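# Lay duct in covered trench and close its cover

## Task

Put the duct into the trench that has a cover, then close that cover again. Both must stay in place without any arm holding them. When finished, open the grippers and move all arms away.

## Robot and tools

Robots: three identical i2rt Big YAM arms named arm1, arm2 and arm3. Each has six revolute joints, a two-finger gripper and a wrist camera (arm1_cam_wrist, arm2_cam_wrist, arm3_cam_wrist). Two fixed room cameras, cam_high and cam_low, are not on any arm. All images are 672x504 pixels. With joints 1 and 6 at zero and the hand level and pointing forward, the wrist camera rides above the hand and looks toward the fingertips. The hand reaches roughly 1.0 m from the joint1 axis at most.

Frames: poses use one shared scene frame with its origin on the floor and +z up. The hand point is midway between the fingertips; the hand's z axis runs along the fingers and the fingers close along its y axis. Each arm's foot pose is real but never printed. The cameras carry calibrations (pinhole plus radial distortion) that may be slightly off; wrist camera poses are derived from reported joint angles, so joint errors add to them. A result with pictures lists any camera whose numbers have changed.

execute_actions(actions, cameras): actions is a list holding exactly one action, or empty (an empty list only returns state and images). The action is an object keyed by robot name; each robot gets one object "joints" containing absolute joint targets (not offsets), one per named joint. Any subset of arms and joints may be named. Keys and units:
- joint1_rad, -2.879 to 2.879 rad (tolerance 0.045): rotates the whole arm about its foot; positive is counter-clockwise seen from above; zero unfolds the arm toward where the foot faces.
- joint2_rad, 0 to 3.141 (0.14): shoulder; zero has the upper arm pointing back about level, increasing lifts it and then swings it forward.
- joint3_rad, 0 to 3.019 (0.09): elbow; zero folds the forearm onto the upper arm, larger opens it.
- joint4_rad, -1.692 to 1.57 (0.055): hand pitch; positive tips fingers up.
- joint5_rad, -1.57 to 1.57 (0.03): sideways hand swing; positive goes to the arm's right.
- joint6_rad, -2.094 to 2.094 (0.035): hand roll; positive is clockwise looking from behind the hand.
- gripper_m, 0 to 0.093 metres (0.003): absolute gap between fingertips. Grip force per pad is about 50 to 62 N, lower on some grippers.
All motions in an action start at once and may finish at different times; joints move at different speeds, so the hand can sweep a wide path. One action runs at most 15 s. An unknown key or out-of-range value rejects the whole call and nothing moves. A joint left out may still be driving to its previous target. cameras is a list of camera names or "all"; omitted, null or ["all"] returns every camera, [] returns none. The "pictures" line gives the order of the returned images.

Result lines: joint_status tells how each commanded motion ended. "off_target": stopped short and may still be pushing. "contact_stop" or "time_out": the old target is dropped and the joint holds its resting spot, except that after time_out a joint may keep a target (at most 0.375, 0.375, 0.113, 0.225, 0.075, 0.3 rad from its position for joints 1 to 6) and keep pushing, moving there if the way clears; on_its_own lists such joints. on_its_own covers whatever the call did not command; "held at" is the held target, not the actual position. To relieve a push, command the joint to its reported position. A very small target change may produce no motion. "joint command not followed" (often with a "cause:" line) means a clearance check between arms or within an arm blocked that arm's joint targets; a gripper target in the same action still runs, and the blocked joints show "not_followed" and may be retried on later actions until valid targets arrive. An arm holding something up sags after a stop. If a call reports a stop, any later execute_actions, wait or finished_scene calls in the same reply are skipped.

wait(seconds): 0 to 10 s; commands nothing, the scene keeps running, and it returns state and images like an empty action.

zoom_image(camera, region): enlarges part of that camera's most recent full image; region is [x0, y0, x1, y1] pixels from the top-left, no larger than 504 by 504.

read_manual(section): returns only licence text ("licences"); no motion.

finished_scene(scene): pass the current scene's number. It ends the scene after the last command is held and cannot be undone; the result states whether the goal was met. A reply with no tool call also ends things.

Cautions: a hard squeeze between two arms fails the task and ends the run, and a hard collision may. The clearance check can react late and ignores fingers, gripper housings and wrist cameras; nothing in the state reports arm-to-arm contact. Objects touching arms do not count as such contact. Arms do not stop on touch and can push hard; sustained pushing or holding loads heats motors (MOTOR HOT warning from 85 °C; at 100 °C an OVER-TEMPERATURE FAULT drops that arm and its gripper, and its joints show "limit_stop_at_motor_heat"; resend targets afterwards). Knocking anything out of the work area or onto the floor fails the task; drops, slips and slams reduce quality. Loose items may occasionally get a brief shove. The simulation continues while you think, with the arms holding the last command. Arms do not wait for each other.

Each tool is called after "Call:" by a JSON object that holds its "fn" and its "kwargs".

## Session

Call:
{"fn": "execute_actions", "kwargs": {"actions": []}}

Scene clock: 0.00 s.
arm1.joint_positions: joint1_rad=-0.142 joint2_rad=+0.578 joint3_rad=+1.391 joint4_rad=-1.453 joint5_rad=-0.232 joint6_rad=-0.442 gripper_m=+0.094
arm1.joint_status: not commanded
arm1.hand: x=-0.0091 y=-0.4181 z=+1.3652 quat_wxyz=(-0.344, +0.744, -0.488, -0.301) (m; scene frame)
arm2.joint_positions: joint1_rad=+0.126 joint2_rad=+0.455 joint3_rad=+1.444 joint4_rad=-1.170 joint5_rad=+0.275 joint6_rad=-0.323 gripper_m=+0.094
arm2.joint_status: not commanded
arm2.hand: x=-0.4993 y=-0.2793 z=+1.4759 quat_wxyz=(-0.554, +0.604, -0.477, -0.317) (m; scene frame)
arm3.joint_positions: joint1_rad=-0.215 joint2_rad=+0.559 joint3_rad=+1.343 joint4_rad=-1.535 joint5_rad=+0.060 joint6_rad=-0.429 gripper_m=+0.094
arm3.joint_status: not commanded
arm3.hand: x=+0.5754 y=-0.2767 z=+1.2929 quat_wxyz=(-0.371, +0.702, -0.586, -0.161) (m; scene frame)
pictures: arm1_cam_wrist, arm2_cam_wrist, arm3_cam_wrist, cam_high, cam_low
Images, in order (width x height): arm1_cam_wrist 672x504, arm2_cam_wrist 672x504, arm3_cam_wrist 672x504, cam_high 672x504, cam_low 672x504.

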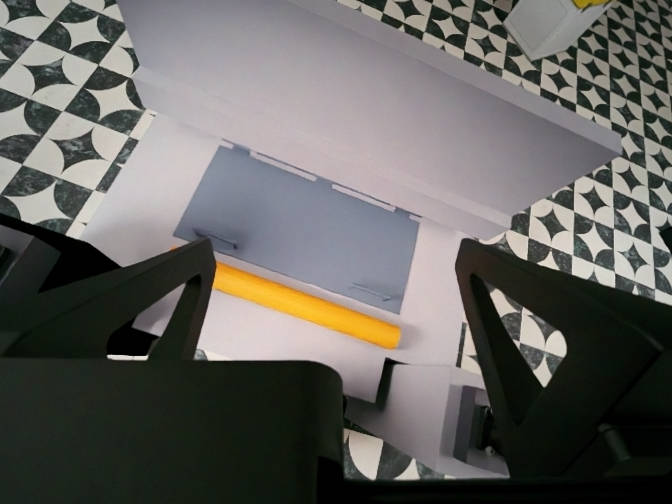

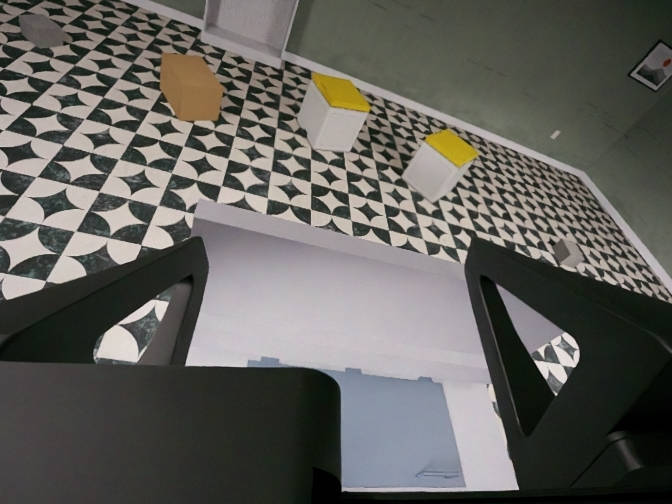

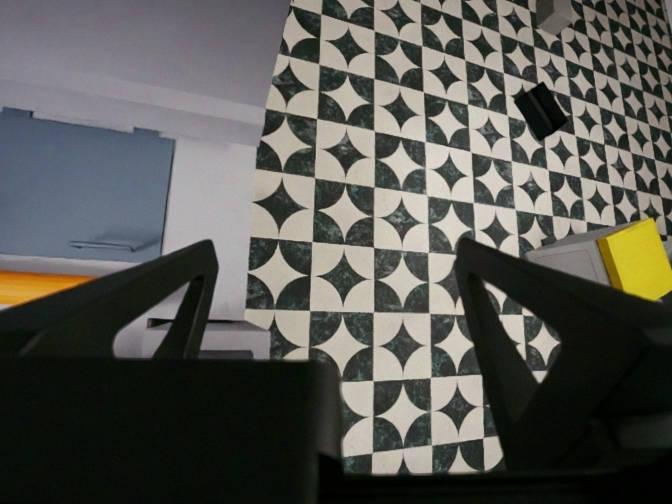

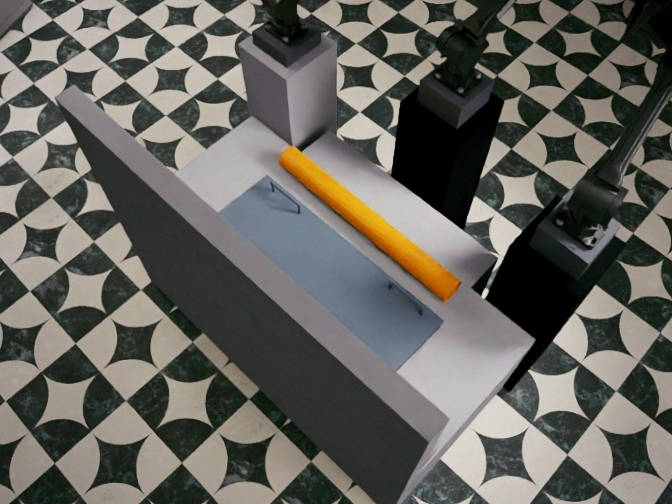

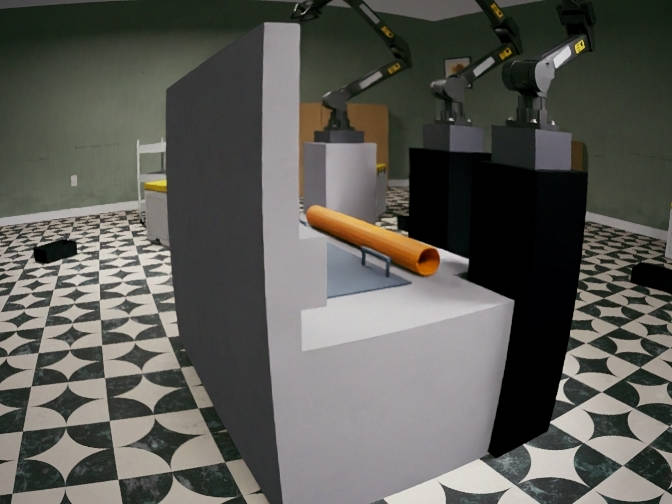

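Call:
{"fn": "execute_actions", "kwargs": {"actions": [{"arm1":{"joints":{"joint1_rad":0,"joint2_rad":2.218,"joint3_rad":0.746,"joint4_rad":-0.1,"joint5_rad":0,"joint6_rad":1.57}},"arm2":{"joints":{"joint1_rad":-0.755,"joint2_rad":2.328,"joint3_rad":0.911,"joint4_rad":-0.154,"joint5_rad":0,"joint6_rad":0.82,"gripper_m":0.07}},"arm3":{"joints":{"joint1_rad":0.725,"joint2_rad":2.328,"joint3_rad":0.93,"joint4_rad":-0.17,"joint5_rad":0,"joint6_rad":-0.846,"gripper_m":0.07}}}]}}

Scene clock: 49.07 s.
arm1.joint_positions: joint1_rad=-0.007 joint2_rad=+2.226 joint3_rad=+0.746 joint4_rad=-0.117 joint5_rad=-0.004 joint6_rad=+1.562 gripper_m=+0.094
arm1.joint_status: all done
arm1.hand: x=+0.0042 y=-0.2856 z=+0.6009 quat_wxyz=(+0.002, -0.002, -1.000, +0.013) (m; scene frame)
arm2.joint_positions: joint1_rad=-0.758 joint2_rad=+2.316 joint3_rad=+0.912 joint4_rad=-0.162 joint5_rad=+0.000 joint6_rad=+0.812 gripper_m=+0.070
arm2.joint_status: all done
arm2.hand: x=-0.2490 y=-0.1666 z=+0.5827 quat_wxyz=(-0.006, +0.003, -1.000, +0.005) (m; scene frame)
arm3.joint_positions: joint1_rad=+0.733 joint2_rad=+2.322 joint3_rad=+0.931 joint4_rad=-0.185 joint5_rad=+0.001 joint6_rad=-0.838 gripper_m=+0.070
arm3.joint_status: all done
arm3.hand: x=+0.2527 y=-0.1507 z=+0.5458 quat_wxyz=(-0.006, +1.000, +0.000, -0.003) (m; scene frame)
pictures: arm1_cam_wrist, arm2_cam_wrist, arm3_cam_wrist, cam_high, cam_low
camera_calibration (this result's frames):
arm1_cam_wrist: T_world_to_cam=[[-0.000760361, -0.999913, 0.0131813, -0.289258], [-0.806837, 0.00840059, 0.590714, -0.345376], [-0.590773, -0.010186, -0.806773, 0.605974], [0, 0, 0, 1]] pos_world=[0.0791115, -0.280159, 0.696715]
arm2_cam_wrist: T_world_to_cam=[[-0.00436097, -0.999926, 0.0113665, -0.177236], [-0.813078, 0.0101626, 0.582066, -0.535522], [-0.582138, -0.00670348, -0.813062, 0.450569], [0, 0, 0, 1]] pos_world=[-0.173901, -0.168761, 0.680064]
arm3_cam_wrist: T_world_to_cam=[[0.00197755, 0.999984, 0.00521952, 0.146318], [0.817129, -0.00462471, 0.576437, -0.516121], [0.576452, 0.00312509, -0.817125, 0.422085], [0, 0, 0, 1]] pos_world=[0.178136, -0.150021, 0.641644]
Images, in order (width x height): arm1_cam_wrist 672x504, arm2_cam_wrist 672x504, arm3_cam_wrist 672x504, cam_high 672x504, cam_low 672x504.

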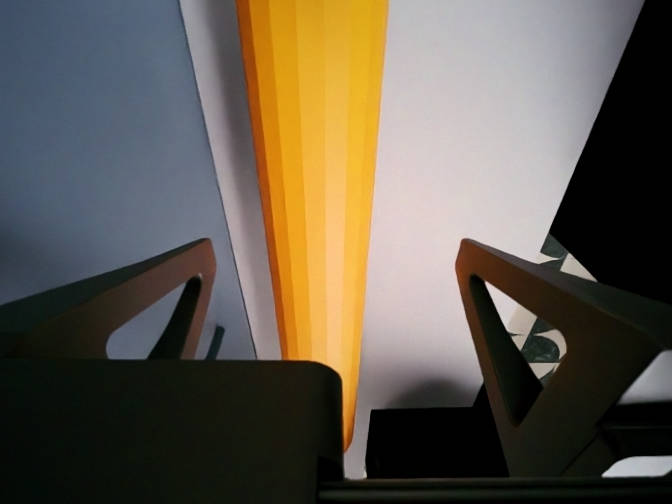

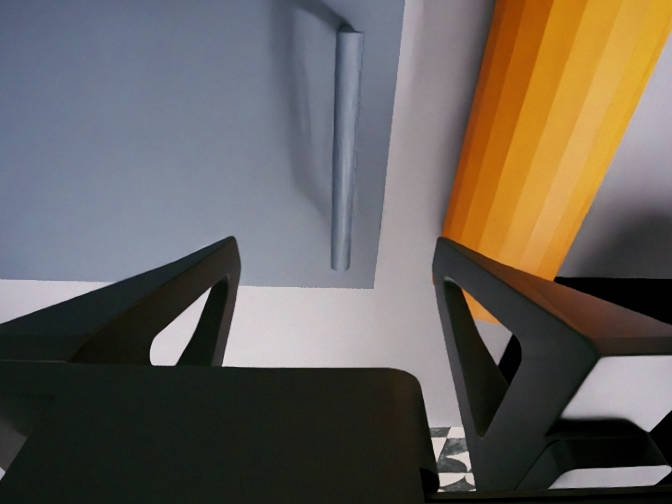

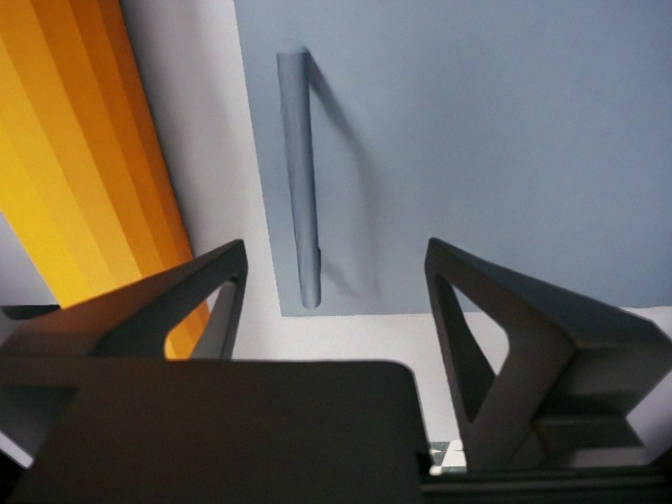

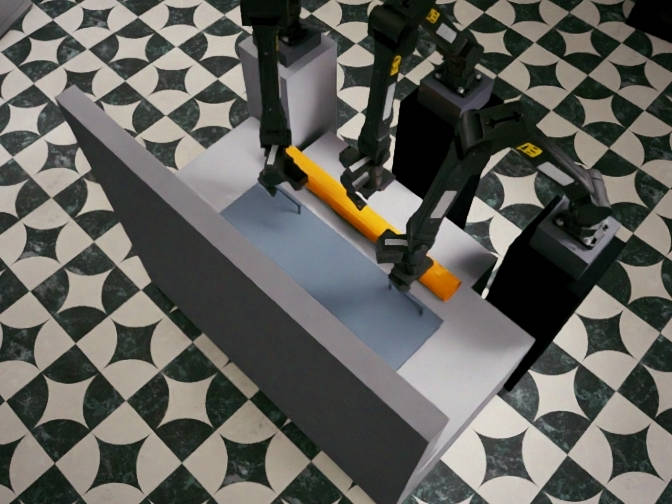

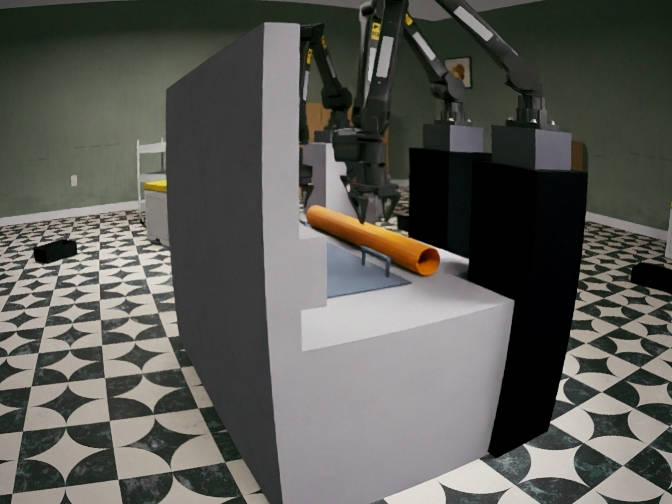

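Call:
{"fn": "execute_actions", "kwargs": {"actions": [{"arm1":{"joints":{"joint2_rad":2.6,"joint3_rad":0.945,"joint4_rad":0.1}},"arm2":{"joints":{"joint1_rad":-0.746,"joint2_rad":2.625,"joint3_rad":1.035,"joint4_rad":0.02,"gripper_m":0.05}},"arm3":{"joints":{"joint1_rad":0.74,"joint2_rad":2.523,"joint3_rad":0.974,"joint4_rad":-0.01,"joint6_rad":-0.83,"gripper_m":0.05}}}]}}

Scene clock: 67.40 s.
arm1.joint_positions: joint1_rad=-0.007 joint2_rad=+2.605 joint3_rad=+0.943 joint4_rad=+0.111 joint5_rad=-0.003 joint6_rad=+1.567 gripper_m=+0.094
arm1.joint_status: all done
arm1.hand: x=+0.0046 y=-0.2682 z=+0.4771 quat_wxyz=(+0.001, -0.005, -1.000, -0.010) (m; scene frame)
arm2.joint_positions: joint1_rad=-0.746 joint2_rad=+2.555 joint3_rad=+1.057 joint4_rad=+0.037 joint5_rad=-0.012 joint6_rad=+0.814 gripper_m=+0.050
arm2.joint_status: all done
arm2.hand: x=-0.2291 y=-0.1368 z=+0.5001 quat_wxyz=(-0.037, +0.009, -0.999, -0.037) (m; scene frame)
arm3.joint_positions: joint1_rad=+0.730 joint2_rad=+2.471 joint3_rad=+0.995 joint4_rad=-0.002 joint5_rad=+0.013 joint6_rad=-0.837 gripper_m=+0.050
arm3.joint_status: all done
arm3.hand: x=+0.2398 y=-0.1307 z=+0.4944 quat_wxyz=(-0.046, +0.998, -0.003, -0.031) (m; scene frame)
pictures: arm1_cam_wrist, arm2_cam_wrist, arm3_cam_wrist, cam_high, cam_low
camera_calibration (this result's frames):
arm1_cam_wrist: T_world_to_cam=[[-0.00532767, -0.999443, -0.0329401, -0.248126], [-0.807903, -0.0151099, 0.589121, -0.277616], [-0.589291, 0.0297511, -0.807373, 0.517505], [0, 0, 0, 1]] pos_world=[0.079352, -0.267579, 0.573195]
arm2_cam_wrist: T_world_to_cam=[[0.0103576, -0.997365, -0.0718045, -0.101104], [-0.847203, -0.0468972, 0.529195, -0.460827], [-0.531168, 0.0553518, -0.845456, 0.431561], [0, 0, 0, 1]] pos_world=[-0.160135, -0.146337, 0.601473]
arm3_cam_wrist: T_world_to_cam=[[0.0099772, 0.9963, 0.0853627, 0.0846185], [0.84814, -0.0536508, 0.527048, -0.465312], [0.529678, 0.0671411, -0.845537, 0.421127], [0, 0, 0, 1]] pos_world=[0.170743, -0.137545, 0.594097]
Images, in order (width x height): arm1_cam_wrist 672x504, arm2_cam_wrist 672x504, arm3_cam_wrist 672x504, cam_high 672x504, cam_low 672x504.

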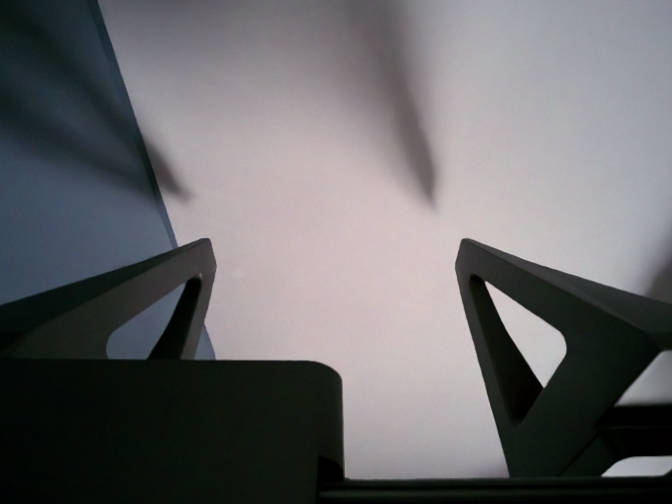

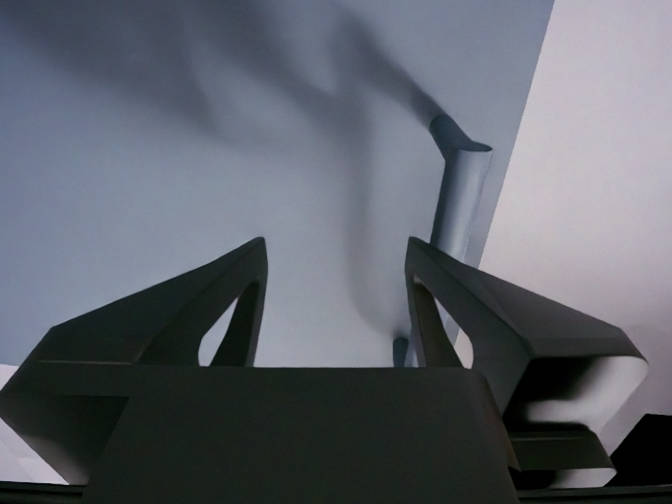

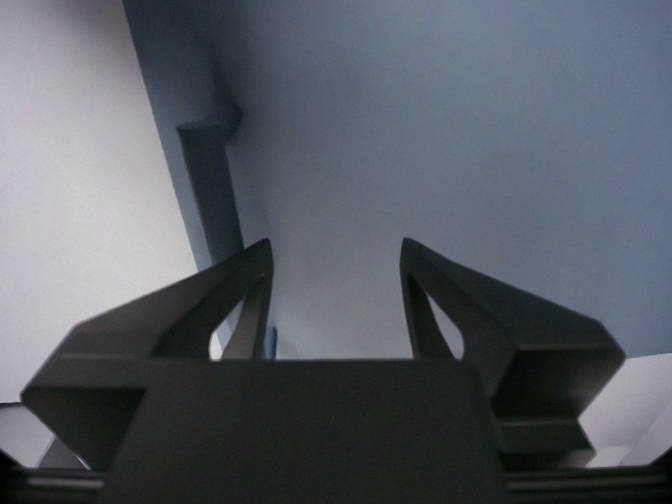

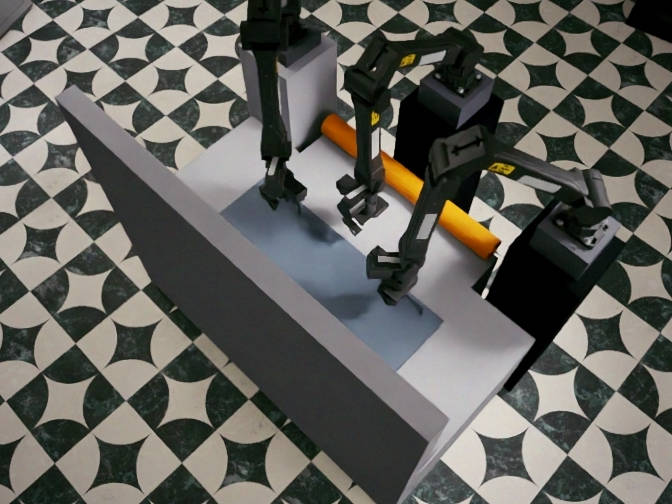

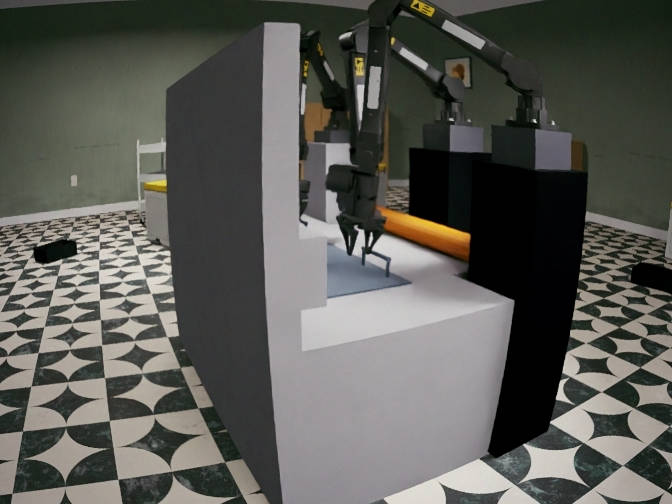

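Call:
{"fn": "execute_actions", "kwargs": {"actions": [{"arm1":{"joints":{"joint2_rad":2.38,"joint3_rad":0.373,"joint4_rad":0.45}},"arm2":{"joints":{"joint2_rad":2.4}},"arm3":{"joints":{"joint2_rad":2.3}}}], "cameras": []}}

Call:
{"fn": "execute_actions", "kwargs": {"actions": [{"arm2":{"joints":{"joint2_rad":2.46,"joint3_rad":0.94,"joint4_rad":-0.05,"gripper_m":0.08}},"arm3":{"joints":{"joint2_rad":2.355,"joint3_rad":0.893,"joint4_rad":-0.1,"gripper_m":0.08}}}]}}

Scene clock: 81.43 s.
arm1.joint_positions: joint1_rad=-0.007 joint2_rad=+2.383 joint3_rad=+0.372 joint4_rad=+0.433 joint5_rad=-0.003 joint6_rad=+1.567 gripper_m=+0.094
arm1.joint_status: all done
arm1.hand: x=+0.0023 y=-0.4417 z=+0.5880 quat_wxyz=(+0.002, -0.005, -1.000, +0.004) (m; scene frame)
arm2.joint_positions: joint1_rad=-0.746 joint2_rad=+2.385 joint3_rad=+1.034 joint4_rad=+0.023 joint5_rad=-0.003 joint6_rad=+0.814 gripper_m=+0.050
arm2.joint_status: all done
arm2.hand: x=-0.1901 y=-0.0946 z=+0.5714 quat_wxyz=(-0.085, +0.009, -0.993, -0.083) (m; scene frame)
arm3.joint_positions: joint1_rad=+0.730 joint2_rad=+2.289 joint3_rad=+0.971 joint4_rad=-0.002 joint5_rad=+0.003 joint6_rad=-0.837 gripper_m=+0.050
arm3.joint_status: all done
arm3.hand: x=+0.1999 y=-0.0891 z=+0.5705 quat_wxyz=(-0.101, +0.991, -0.003, -0.087) (m; scene frame)
pictures: none
No camera images: the call's "cameras" was empty. Leave "cameras" out to get every camera's image.

Scene clock: 82.40 s.
arm1.joint_positions: joint1_rad=-0.007 joint2_rad=+2.383 joint3_rad=+0.372 joint4_rad=+0.433 joint5_rad=-0.003 joint6_rad=+1.567 gripper_m=+0.094
arm1.joint_status: not commanded
arm1.hand: x=+0.0023 y=-0.4417 z=+0.5880 quat_wxyz=(+0.002, -0.005, -1.000, +0.004) (m; scene frame)
arm2.joint_positions: joint1_rad=-0.746 joint2_rad=+2.448 joint3_rad=+0.937 joint4_rad=-0.048 joint5_rad=-0.003 joint6_rad=+0.814 gripper_m=+0.080
arm2.joint_status: all done
arm2.hand: x=-0.2598 y=-0.1718 z=+0.5357 quat_wxyz=(-0.007, +0.008, -1.000, +0.002) (m; scene frame)
arm3.joint_positions: joint1_rad=+0.730 joint2_rad=+2.351 joint3_rad=+0.888 joint4_rad=-0.092 joint5_rad=+0.003 joint6_rad=-0.837 gripper_m=+0.080
arm3.joint_status: all done
arm3.hand: x=+0.2641 y=-0.1608 z=+0.5324 quat_wxyz=(-0.014, +1.000, -0.003, -0.009) (m; scene frame)
pictures: arm1_cam_wrist, arm2_cam_wrist, arm3_cam_wrist, cam_high, cam_low
camera_calibration (this result's frames):
arm1_cam_wrist: T_world_to_cam=[[-0.00532758, -0.999973, -0.00509923, -0.434423], [-0.807683, 0.00129645, 0.589615, -0.340439], [-0.589593, 0.00725979, -0.807668, 0.601044], [0, 0, 0, 1]] pos_world=[0.0770896, -0.438333, 0.683957]
arm2_cam_wrist: T_world_to_cam=[[0.00603042, -0.99997, 0.00484967, -0.175761], [-0.814758, -0.00210157, 0.579797, -0.518194], [-0.579769, -0.00744773, -0.814747, 0.407413], [0, 0, 0, 1]] pos_world=[-0.184938, -0.17381, 0.633239]
arm3_cam_wrist: T_world_to_cam=[[0.00710666, 0.999726, 0.0222953, 0.146027], [0.824443, -0.0184753, 0.565643, -0.516186], [0.5659, 0.0143613, -0.824349, 0.413118], [0, 0, 0, 1]] pos_world=[0.190745, -0.161457, 0.629275]
Images, in order (width x height): arm1_cam_wrist 672x504, arm2_cam_wrist 672x504, arm3_cam_wrist 672x504, cam_high 672x504, cam_low 672x504.

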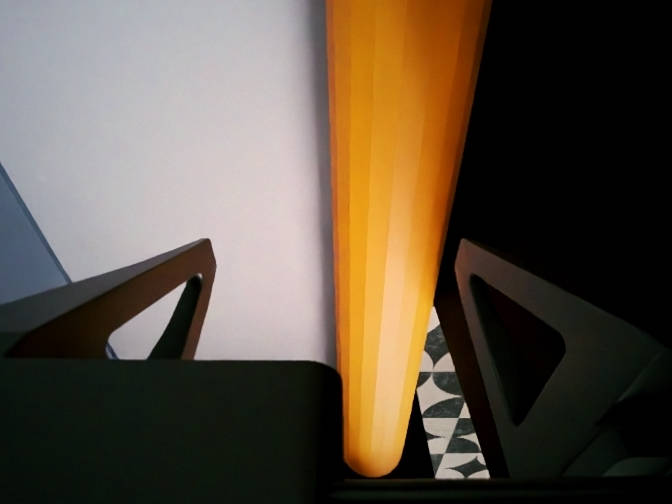

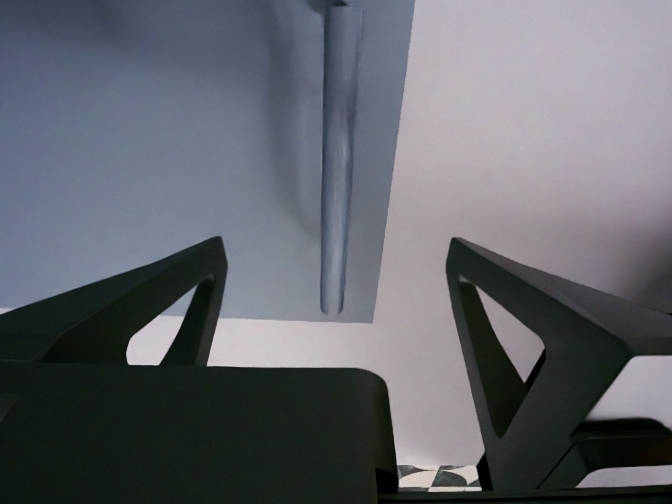

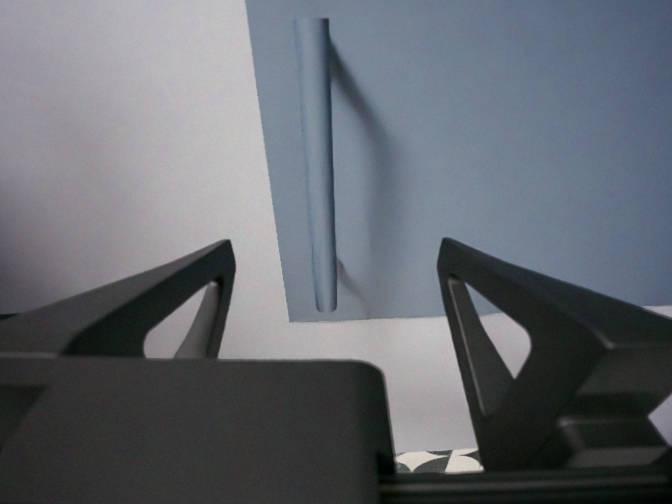

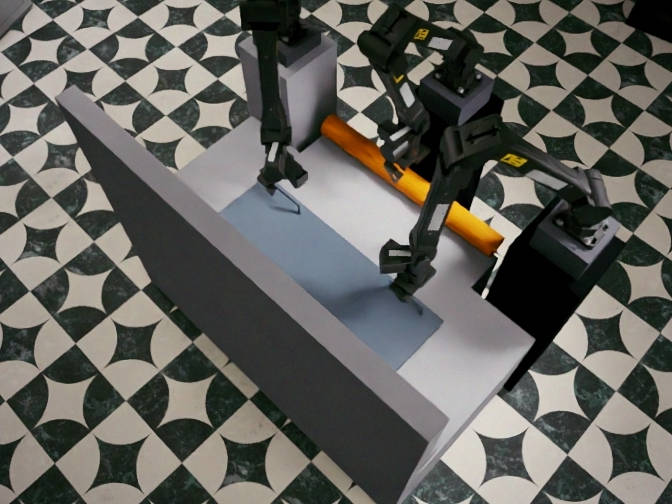

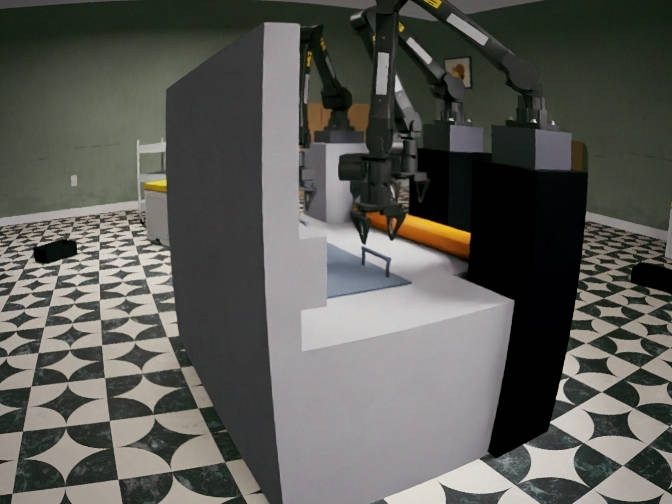

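Call:
{"fn": "execute_actions", "kwargs": {"actions": [{"arm1":{"joints":{"joint1_rad":0.81,"joint2_rad":2.33,"joint3_rad":0.468,"joint4_rad":0.31,"joint6_rad":-0.76}},"arm2":{"joints":{"joint2_rad":2.625,"joint3_rad":1.03,"joint4_rad":0.01}},"arm3":{"joints":{"joint1_rad":0.75,"joint2_rad":2.523,"joint3_rad":0.968,"joint4_rad":-0.03}}}]}}

Scene clock: 98.00 s.
arm1.joint_positions: joint1_rad=+0.807 joint2_rad=+2.333 joint3_rad=+0.481 joint4_rad=+0.326 joint5_rad=-0.002 joint6_rad=-0.752 gripper_m=+0.094
arm1.joint_status: all done
arm1.hand: x=-0.1699 y=-0.4549 z=+0.5826 quat_wxyz=(-0.014, +1.000, -0.010, -0.017) (m; scene frame)
arm2.joint_positions: joint1_rad=-0.746 joint2_rad=+2.610 joint3_rad=+1.031 joint4_rad=+0.008 joint5_rad=-0.003 joint6_rad=+0.814 gripper_m=+0.080
arm2.joint_status: all done
arm2.hand: x=-0.2614 y=-0.1749 z=+0.4784 quat_wxyz=(-0.003, +0.008, -1.000, +0.006) (m; scene frame)
arm3.joint_positions: joint1_rad=+0.741 joint2_rad=+2.519 joint3_rad=+0.967 joint4_rad=-0.039 joint5_rad=+0.003 joint6_rad=-0.837 gripper_m=+0.080
arm3.joint_status: all done
arm3.hand: x=+0.2673 y=-0.1706 z=+0.4743 quat_wxyz=(-0.001, +1.000, +0.003, +0.003) (m; scene frame)
pictures: arm1_cam_wrist, arm2_cam_wrist, arm3_cam_wrist, cam_high, cam_low
camera_calibration (this result's frames):
arm1_cam_wrist: T_world_to_cam=[[0.0149597, 0.999781, 0.0146588, 0.453018], [0.828299, -0.0206032, 0.559908, -0.191082], [0.560087, 0.00376581, -0.828425, 0.701129], [0, 0, 0, 1]] pos_world=[-0.241198, -0.459496, 0.681181]
arm2_cam_wrist: T_world_to_cam=[[0.00591573, -0.999883, 0.0140976, -0.183022], [-0.809811, 0.00348058, 0.586681, -0.487326], [-0.586662, -0.014887, -0.809695, 0.354227], [0, 0, 0, 1]] pos_world=[-0.185748, -0.176031, 0.575301]
arm3_cam_wrist: T_world_to_cam=[[-0.00446483, 0.999979, -0.00474683, 0.173054], [0.810287, 0.00639956, 0.585998, -0.487769], [0.586016, -0.00122992, -0.810299, 0.348814], [0, 0, 0, 1]] pos_world=[0.191595, -0.169499, 0.569297]
Images, in order (width x height): arm1_cam_wrist 672x504, arm2_cam_wrist 672x504, arm3_cam_wrist 672x504, cam_high 672x504, cam_low 672x504.

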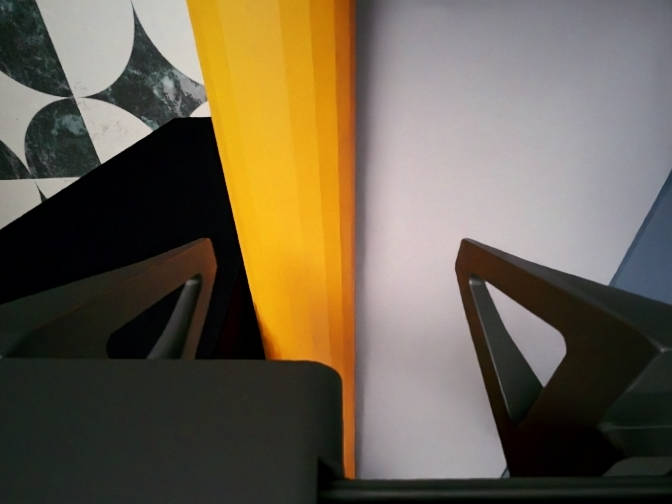

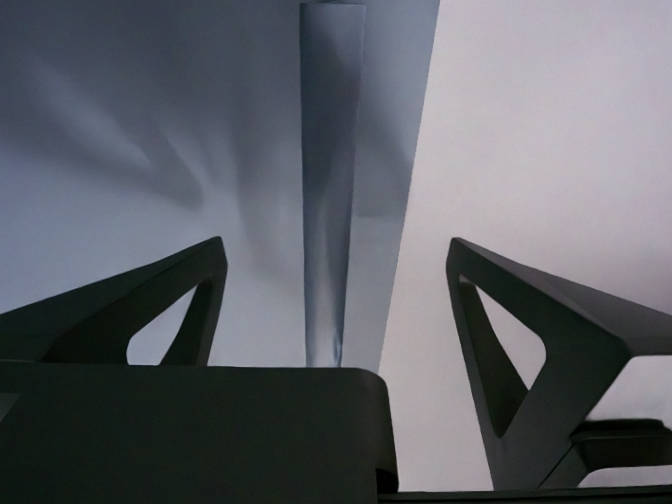

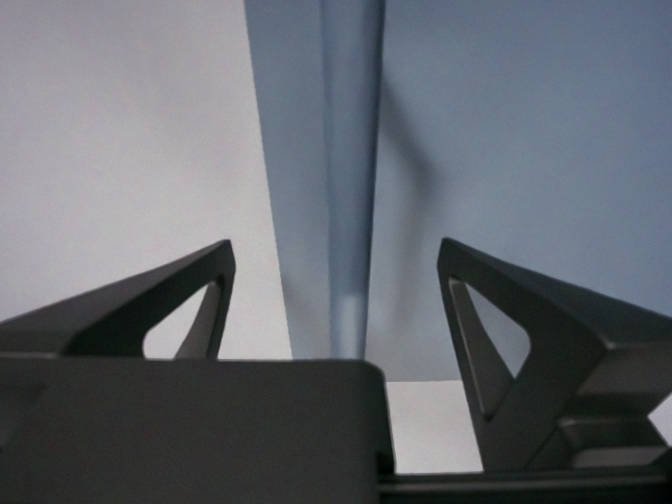

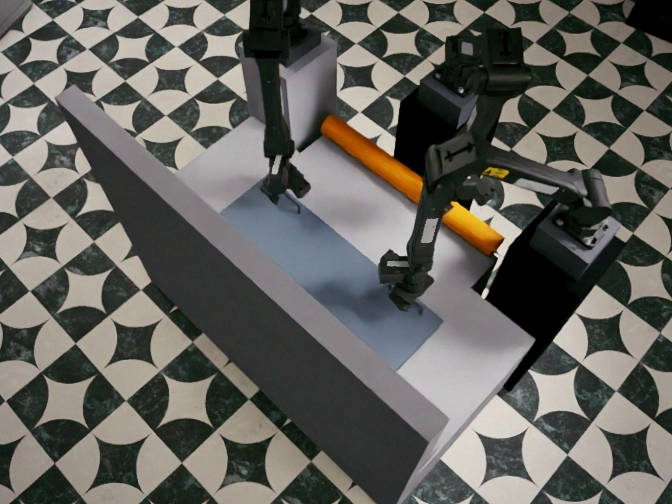

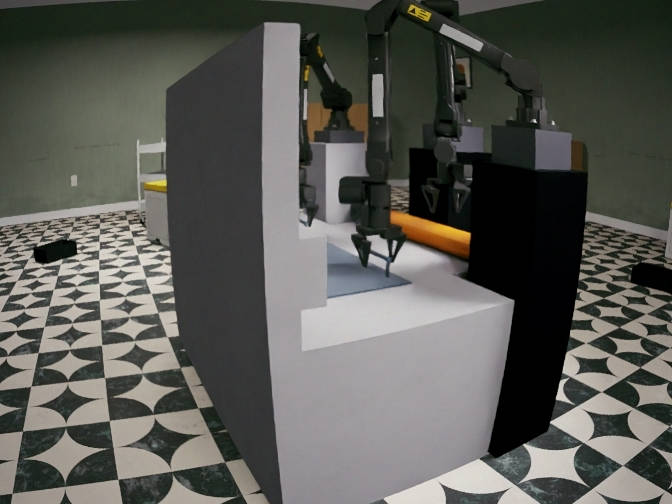

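Call:
{"fn": "execute_actions", "kwargs": {"actions": [{"arm1":{"joints":{"joint1_rad":0.85,"joint2_rad":2.54,"joint3_rad":0.54,"joint4_rad":0.42,"joint6_rad":-0.725}},"arm2":{"joints":{"joint2_rad":2.65,"joint3_rad":1.05,"joint4_rad":0.03}},"arm3":{"joints":{"joint2_rad":2.54,"joint3_rad":0.985,"joint4_rad":0.0}}}], "cameras": ["arm1_cam_wrist"]}}

Scene clock: 108.10 s.
arm1.joint_positions: joint1_rad=+0.844 joint2_rad=+2.551 joint3_rad=+0.550 joint4_rad=+0.404 joint5_rad=-0.002 joint6_rad=-0.733 gripper_m=+0.094
arm1.joint_status: all done
arm1.hand: x=-0.1550 y=-0.4804 z=+0.5298 quat_wxyz=(+0.010, +1.000, +0.000, +0.009) (m; scene frame)
arm2.joint_positions: joint1_rad=-0.746 joint2_rad=+2.614 joint3_rad=+1.041 joint4_rad=+0.022 joint5_rad=-0.003 joint6_rad=+0.814 gripper_m=+0.080
arm2.joint_status: all done
arm2.hand: x=-0.2559 y=-0.1689 z=+0.4770 quat_wxyz=(-0.010, +0.009, -1.000, -0.001) (m; scene frame)
arm3.joint_positions: joint1_rad=+0.741 joint2_rad=+2.519 joint3_rad=+0.975 joint4_rad=-0.014 joint5_rad=+0.003 joint6_rad=-0.837 gripper_m=+0.080
arm3.joint_status: all done
arm3.hand: x=+0.2599 y=-0.1625 z=+0.4745 quat_wxyz=(-0.013, +1.000, +0.003, -0.008) (m; scene frame)
pictures: arm1_cam_wrist
camera_calibration (this result's frames):
arm1_cam_wrist: T_world_to_cam=[[-0.0032932, 0.999454, -0.0328735, 0.50129], [0.798731, 0.0224085, 0.601271, -0.180196], [0.60168, -0.0242769, -0.798368, 0.626101], [0, 0, 0, 1]] pos_world=[-0.231133, -0.481779, 0.624685]
Images, in order (width x height): arm1_cam_wrist 672x504.

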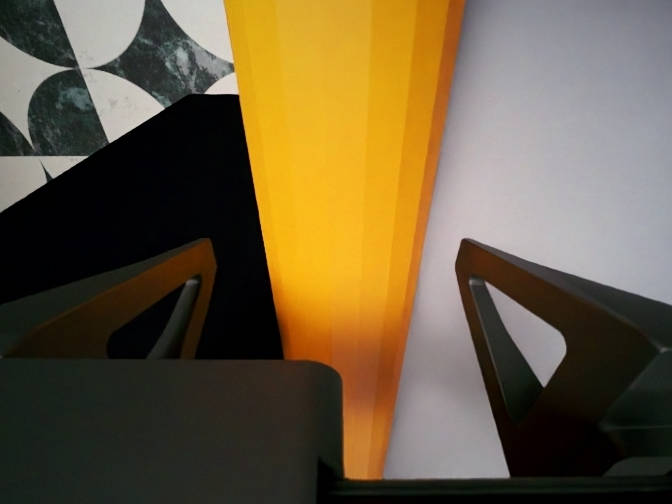

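Centered. Arms 2/3 likely touch the lid; close.

Call:
{"fn": "execute_actions", "kwargs": {"actions": [{"arm1":{"joints":{"joint2_rad":2.7,"joint3_rad":0.647,"joint4_rad":0.5}},"arm2":{"joints":{"joint2_rad":2.62,"joint3_rad":1.035,"joint4_rad":0.015,"gripper_m":0}},"arm3":{"joints":{"joint2_rad":2.52,"joint3_rad":0.965,"joint4_rad":-0.03,"gripper_m":0}}}], "cameras": []}}

Call:
{"fn": "execute_actions", "kwargs": {"actions": [{"arm1":{"joints":{"gripper_m":0.03}}}]}}

Scene clock: 117.27 s.
arm1.joint_positions: joint1_rad=+0.845 joint2_rad=+2.707 joint3_rad=+0.652 joint4_rad=+0.483 joint5_rad=-0.003 joint6_rad=-0.732 gripper_m=+0.094
arm1.joint_status: all done
arm1.hand: x=-0.1605 y=-0.4761 z=+0.4822 quat_wxyz=(+0.002, +1.000, +0.000, -0.001) (m; scene frame)
arm2.joint_positions: joint1_rad=-0.747 joint2_rad=+2.614 joint3_rad=+1.039 joint4_rad=+0.019 joint5_rad=+0.003 joint6_rad=+0.838 gripper_m=+0.009
arm2.joint_status: gripper_m off_target (ended at +0.009, target +0.000); the others done
arm2.hand: x=-0.2561 y=-0.1713 z=+0.4770 quat_wxyz=(-0.011, -0.004, -1.000, +0.002) (m; scene frame)
arm3.joint_positions: joint1_rad=+0.744 joint2_rad=+2.519 joint3_rad=+0.971 joint4_rad=-0.019 joint5_rad=-0.002 joint6_rad=-0.840 gripper_m=+0.009
arm3.joint_status: gripper_m off_target (ended at +0.009, target +0.000); the others done
arm3.hand: x=+0.2609 y=-0.1666 z=+0.4744 quat_wxyz=(-0.008, +1.000, +0.006, -0.007) (m; scene frame)
pictures: none
No camera images: the call's "cameras" was empty. Leave "cameras" out to get every camera's image.

Scene clock: 117.90 s.
arm1.joint_positions: joint1_rad=+0.845 joint2_rad=+2.707 joint3_rad=+0.652 joint4_rad=+0.484 joint5_rad=-0.001 joint6_rad=-0.733 gripper_m=+0.074
arm1.joint_status: gripper_m off_target (ended at +0.074, target +0.030)
arm1.hand: x=-0.1605 y=-0.4755 z=+0.4822 quat_wxyz=(+0.001, +1.000, +0.000, +0.000) (m; scene frame)
arm2.joint_positions: joint1_rad=-0.747 joint2_rad=+2.614 joint3_rad=+1.039 joint4_rad=+0.019 joint5_rad=+0.003 joint6_rad=+0.838 gripper_m=+0.009
arm2.joint_status: not commanded
arm2.hand: x=-0.2561 y=-0.1713 z=+0.4770 quat_wxyz=(-0.011, -0.004, -1.000, +0.002) (m; scene frame)
arm3.joint_positions: joint1_rad=+0.744 joint2_rad=+2.519 joint3_rad=+0.971 joint4_rad=-0.019 joint5_rad=-0.002 joint6_rad=-0.840 gripper_m=+0.009
arm3.joint_status: not commanded
arm3.hand: x=+0.2609 y=-0.1666 z=+0.4744 quat_wxyz=(-0.008, +1.000, +0.006, -0.007) (m; scene frame)
pictures: arm1_cam_wrist, arm2_cam_wrist, arm3_cam_wrist, cam_high, cam_low
camera_calibration (this result's frames):
arm1_cam_wrist: T_world_to_cam=[[-0.0044987, 0.999879, -0.0148859, 0.486142], [0.809867, 0.0123752, 0.586483, -0.143156], [0.586597, -0.00941717, -0.809824, 0.601775], [0, 0, 0, 1]] pos_world=[-0.234875, -0.478645, 0.578527]
arm2_cam_wrist: T_world_to_cam=[[-0.0191866, -0.999797, 0.00623089, -0.182105], [-0.818394, 0.0192847, 0.574334, -0.475827], [-0.574337, 0.00592018, -0.818597, 0.36726], [0, 0, 0, 1]] pos_world=[-0.181977, -0.175066, 0.575056]
arm3_cam_wrist: T_world_to_cam=[[-0.0113835, 0.99989, 0.00954044, 0.164024], [0.821558, 0.00391349, 0.570112, -0.478494], [0.570012, 0.0143279, -0.821512, 0.364723], [0, 0, 0, 1]] pos_world=[0.187081, -0.167359, 0.570854]
Images, in order (width x height): arm1_cam_wrist 672x504, arm2_cam_wrist 672x504, arm3_cam_wrist 672x504, cam_high 672x504, cam_low 672x504.

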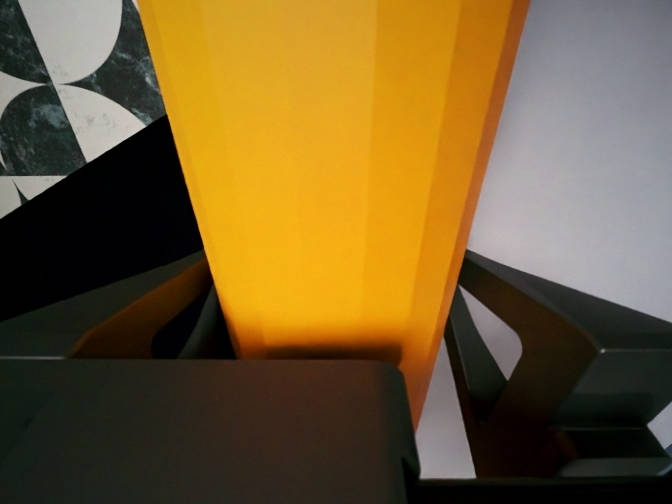

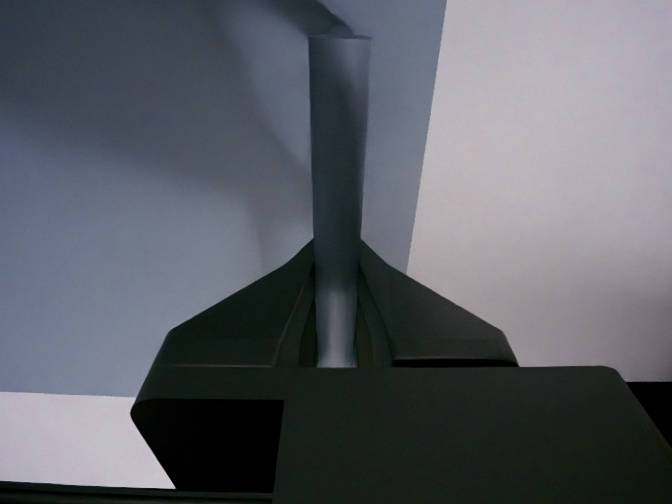

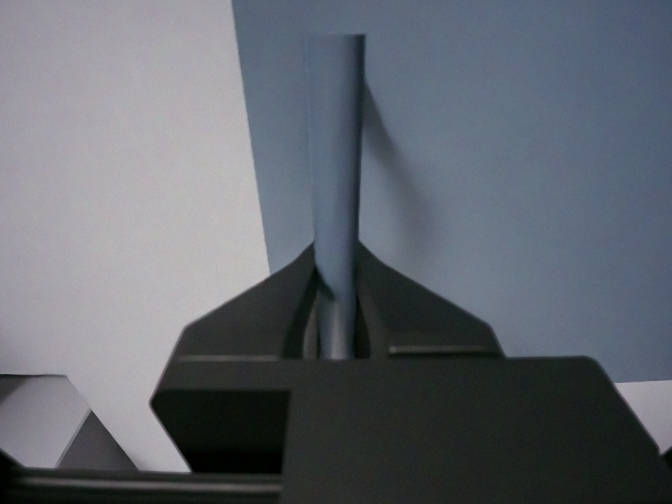

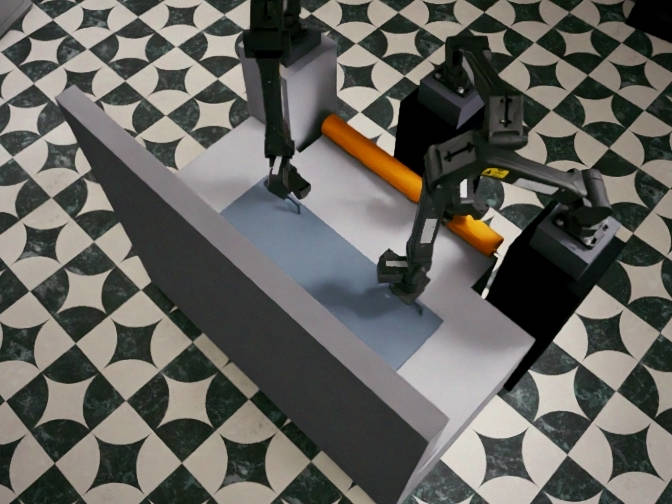

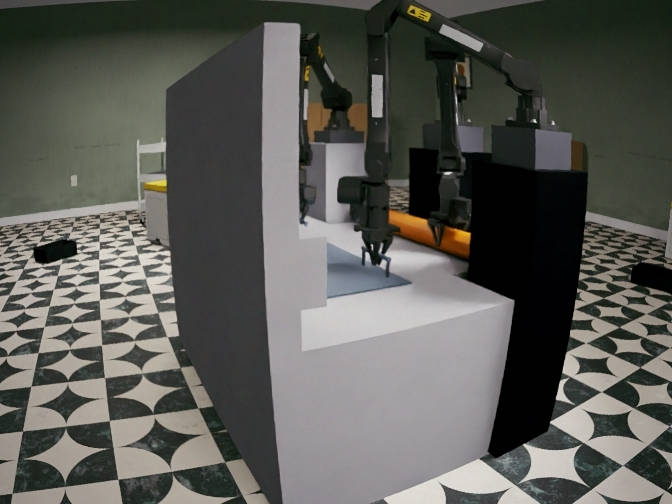

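Call:
{"fn": "execute_actions", "kwargs": {"actions": [{"arm2":{"joints":{"joint1_rad":-0.669,"joint2_rad":2.26,"joint3_rad":0.95,"joint4_rad":-0.26,"joint6_rad":0.92}},"arm3":{"joints":{"joint1_rad":0.669,"joint2_rad":2.163,"joint3_rad":0.923,"joint4_rad":-0.33,"joint6_rad":-0.91}}}], "cameras": ["cam_high","cam_low"]}}

Scene clock: 131.13 s.
arm1.joint_positions: joint1_rad=+0.845 joint2_rad=+2.707 joint3_rad=+0.652 joint4_rad=+0.484 joint5_rad=-0.001 joint6_rad=-0.733 gripper_m=+0.074
arm1.joint_status: not commanded
arm1.hand: x=-0.1605 y=-0.4755 z=+0.4822 quat_wxyz=(+0.001, +1.000, +0.000, +0.000) (m; scene frame)
arm2.joint_positions: joint1_rad=-0.688 joint2_rad=+2.303 joint3_rad=+0.968 joint4_rad=-0.243 joint5_rad=+0.017 joint6_rad=+0.906 gripper_m=+0.009
arm2.joint_status: all done
arm2.hand: x=-0.2548 y=-0.1348 z=+0.5914 quat_wxyz=(-0.009, -0.009, -1.000, +0.015) (m; scene frame)
arm3.joint_positions: joint1_rad=+0.681 joint2_rad=+2.209 joint3_rad=+0.934 joint4_rad=-0.311 joint5_rad=-0.014 joint6_rad=-0.905 gripper_m=+0.009
arm3.joint_status: all done
arm3.hand: x=+0.2588 y=-0.1296 z=+0.5897 quat_wxyz=(+0.003, +1.000, +0.007, -0.006) (m; scene frame)
pictures: cam_high, cam_low
Images, in order (width x height): cam_high 672x504, cam_low 672x504.

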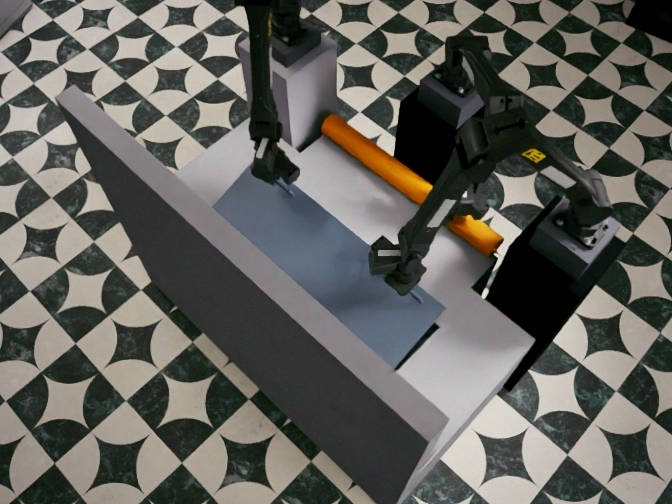

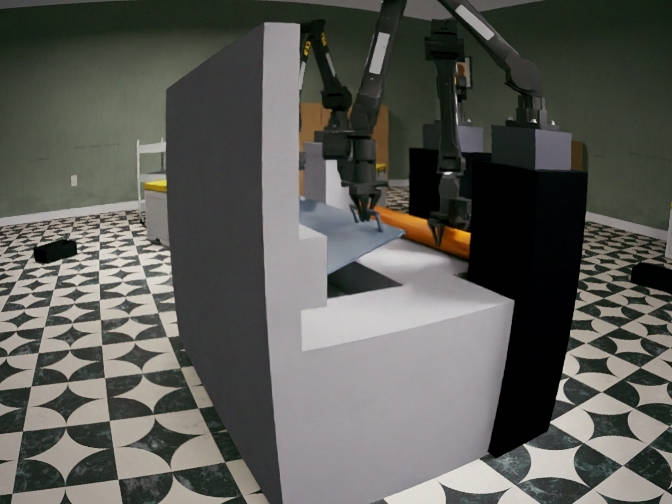

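Call:
{"fn": "execute_actions", "kwargs": {"actions": [{"arm2":{"joints":{"joint1_rad":-0.55,"joint2_rad":2.08,"joint3_rad":1.13,"joint4_rad":-0.61,"joint6_rad":1.03}},"arm3":{"joints":{"joint1_rad":0.55,"joint2_rad":2.0,"joint3_rad":1.13,"joint4_rad":-0.68,"joint6_rad":-1.03}}}], "cameras": []}}

Call:
{"fn": "execute_actions", "kwargs": {"actions": [{"arm1":{"joints":{"joint1_rad":0.62,"joint2_rad":2.62,"joint3_rad":0.68,"joint4_rad":0.37,"joint6_rad":-0.95}}}], "cameras": []}}

Call:
{"fn": "execute_actions", "kwargs": {"actions": [{"arm1":{"joints":{"joint1_rad":0.367,"joint2_rad":2.6,"joint3_rad":0.76,"joint4_rad":0.27,"joint6_rad":-1.2}}}]}}

Scene clock: 139.97 s.
arm1.joint_positions: joint1_rad=+0.845 joint2_rad=+2.707 joint3_rad=+0.652 joint4_rad=+0.484 joint5_rad=-0.001 joint6_rad=-0.733 gripper_m=+0.074
arm1.joint_status: not commanded
arm1.hand: x=-0.1605 y=-0.4755 z=+0.4822 quat_wxyz=(+0.001, +1.000, +0.000, +0.000) (m; scene frame)
arm2.joint_positions: joint1_rad=-0.591 joint2_rad=+2.125 joint3_rad=+1.104 joint4_rad=-0.578 joint5_rad=+0.035 joint6_rad=+1.005 gripper_m=+0.009
arm2.joint_status: all done
arm2.hand: x=-0.2529 y=-0.0626 z=+0.6862 quat_wxyz=(-0.011, -0.009, -0.999, +0.028) (m; scene frame)
arm3.joint_positions: joint1_rad=+0.582 joint2_rad=+2.049 joint3_rad=+1.095 joint4_rad=-0.646 joint5_rad=-0.030 joint6_rad=-1.007 gripper_m=+0.009
arm3.joint_status: all done
arm3.hand: x=+0.2571 y=-0.0579 z=+0.6857 quat_wxyz=(+0.013, +1.000, +0.009, -0.009) (m; scene frame)
pictures: none
No camera images: the call's "cameras" was empty. Leave "cameras" out to get every camera's image.

Scene clock: 142.07 s.
arm1.joint_positions: joint1_rad=+0.612 joint2_rad=+2.632 joint3_rad=+0.694 joint4_rad=+0.384 joint5_rad=-0.004 joint6_rad=-0.904 gripper_m=+0.074
arm1.joint_status: joint6_rad time_out (moved -0.172 of -0.217); the others done
arm1.on_its_own: joint6_rad reads -0.904 and still pushes toward -0.950 since a time_out
arm1.hand: x=-0.1436 y=-0.4130 z=+0.4913 quat_wxyz=(-0.005, +0.999, -0.031, -0.006) (m; scene frame)
arm2.joint_positions: joint1_rad=-0.591 joint2_rad=+2.125 joint3_rad=+1.104 joint4_rad=-0.578 joint5_rad=+0.035 joint6_rad=+1.005 gripper_m=+0.009
arm2.joint_status: not commanded
arm2.hand: x=-0.2529 y=-0.0626 z=+0.6862 quat_wxyz=(-0.011, -0.009, -0.999, +0.028) (m; scene frame)
arm3.joint_positions: joint1_rad=+0.582 joint2_rad=+2.049 joint3_rad=+1.095 joint4_rad=-0.646 joint5_rad=-0.030 joint6_rad=-1.007 gripper_m=+0.009
arm3.joint_status: not commanded
arm3.hand: x=+0.2571 y=-0.0579 z=+0.6857 quat_wxyz=(+0.013, +1.000, +0.009, -0.009) (m; scene frame)
pictures: none
No camera images: the call's "cameras" was empty. Leave "cameras" out to get every camera's image.

not run: a stop came earlier in this reply.


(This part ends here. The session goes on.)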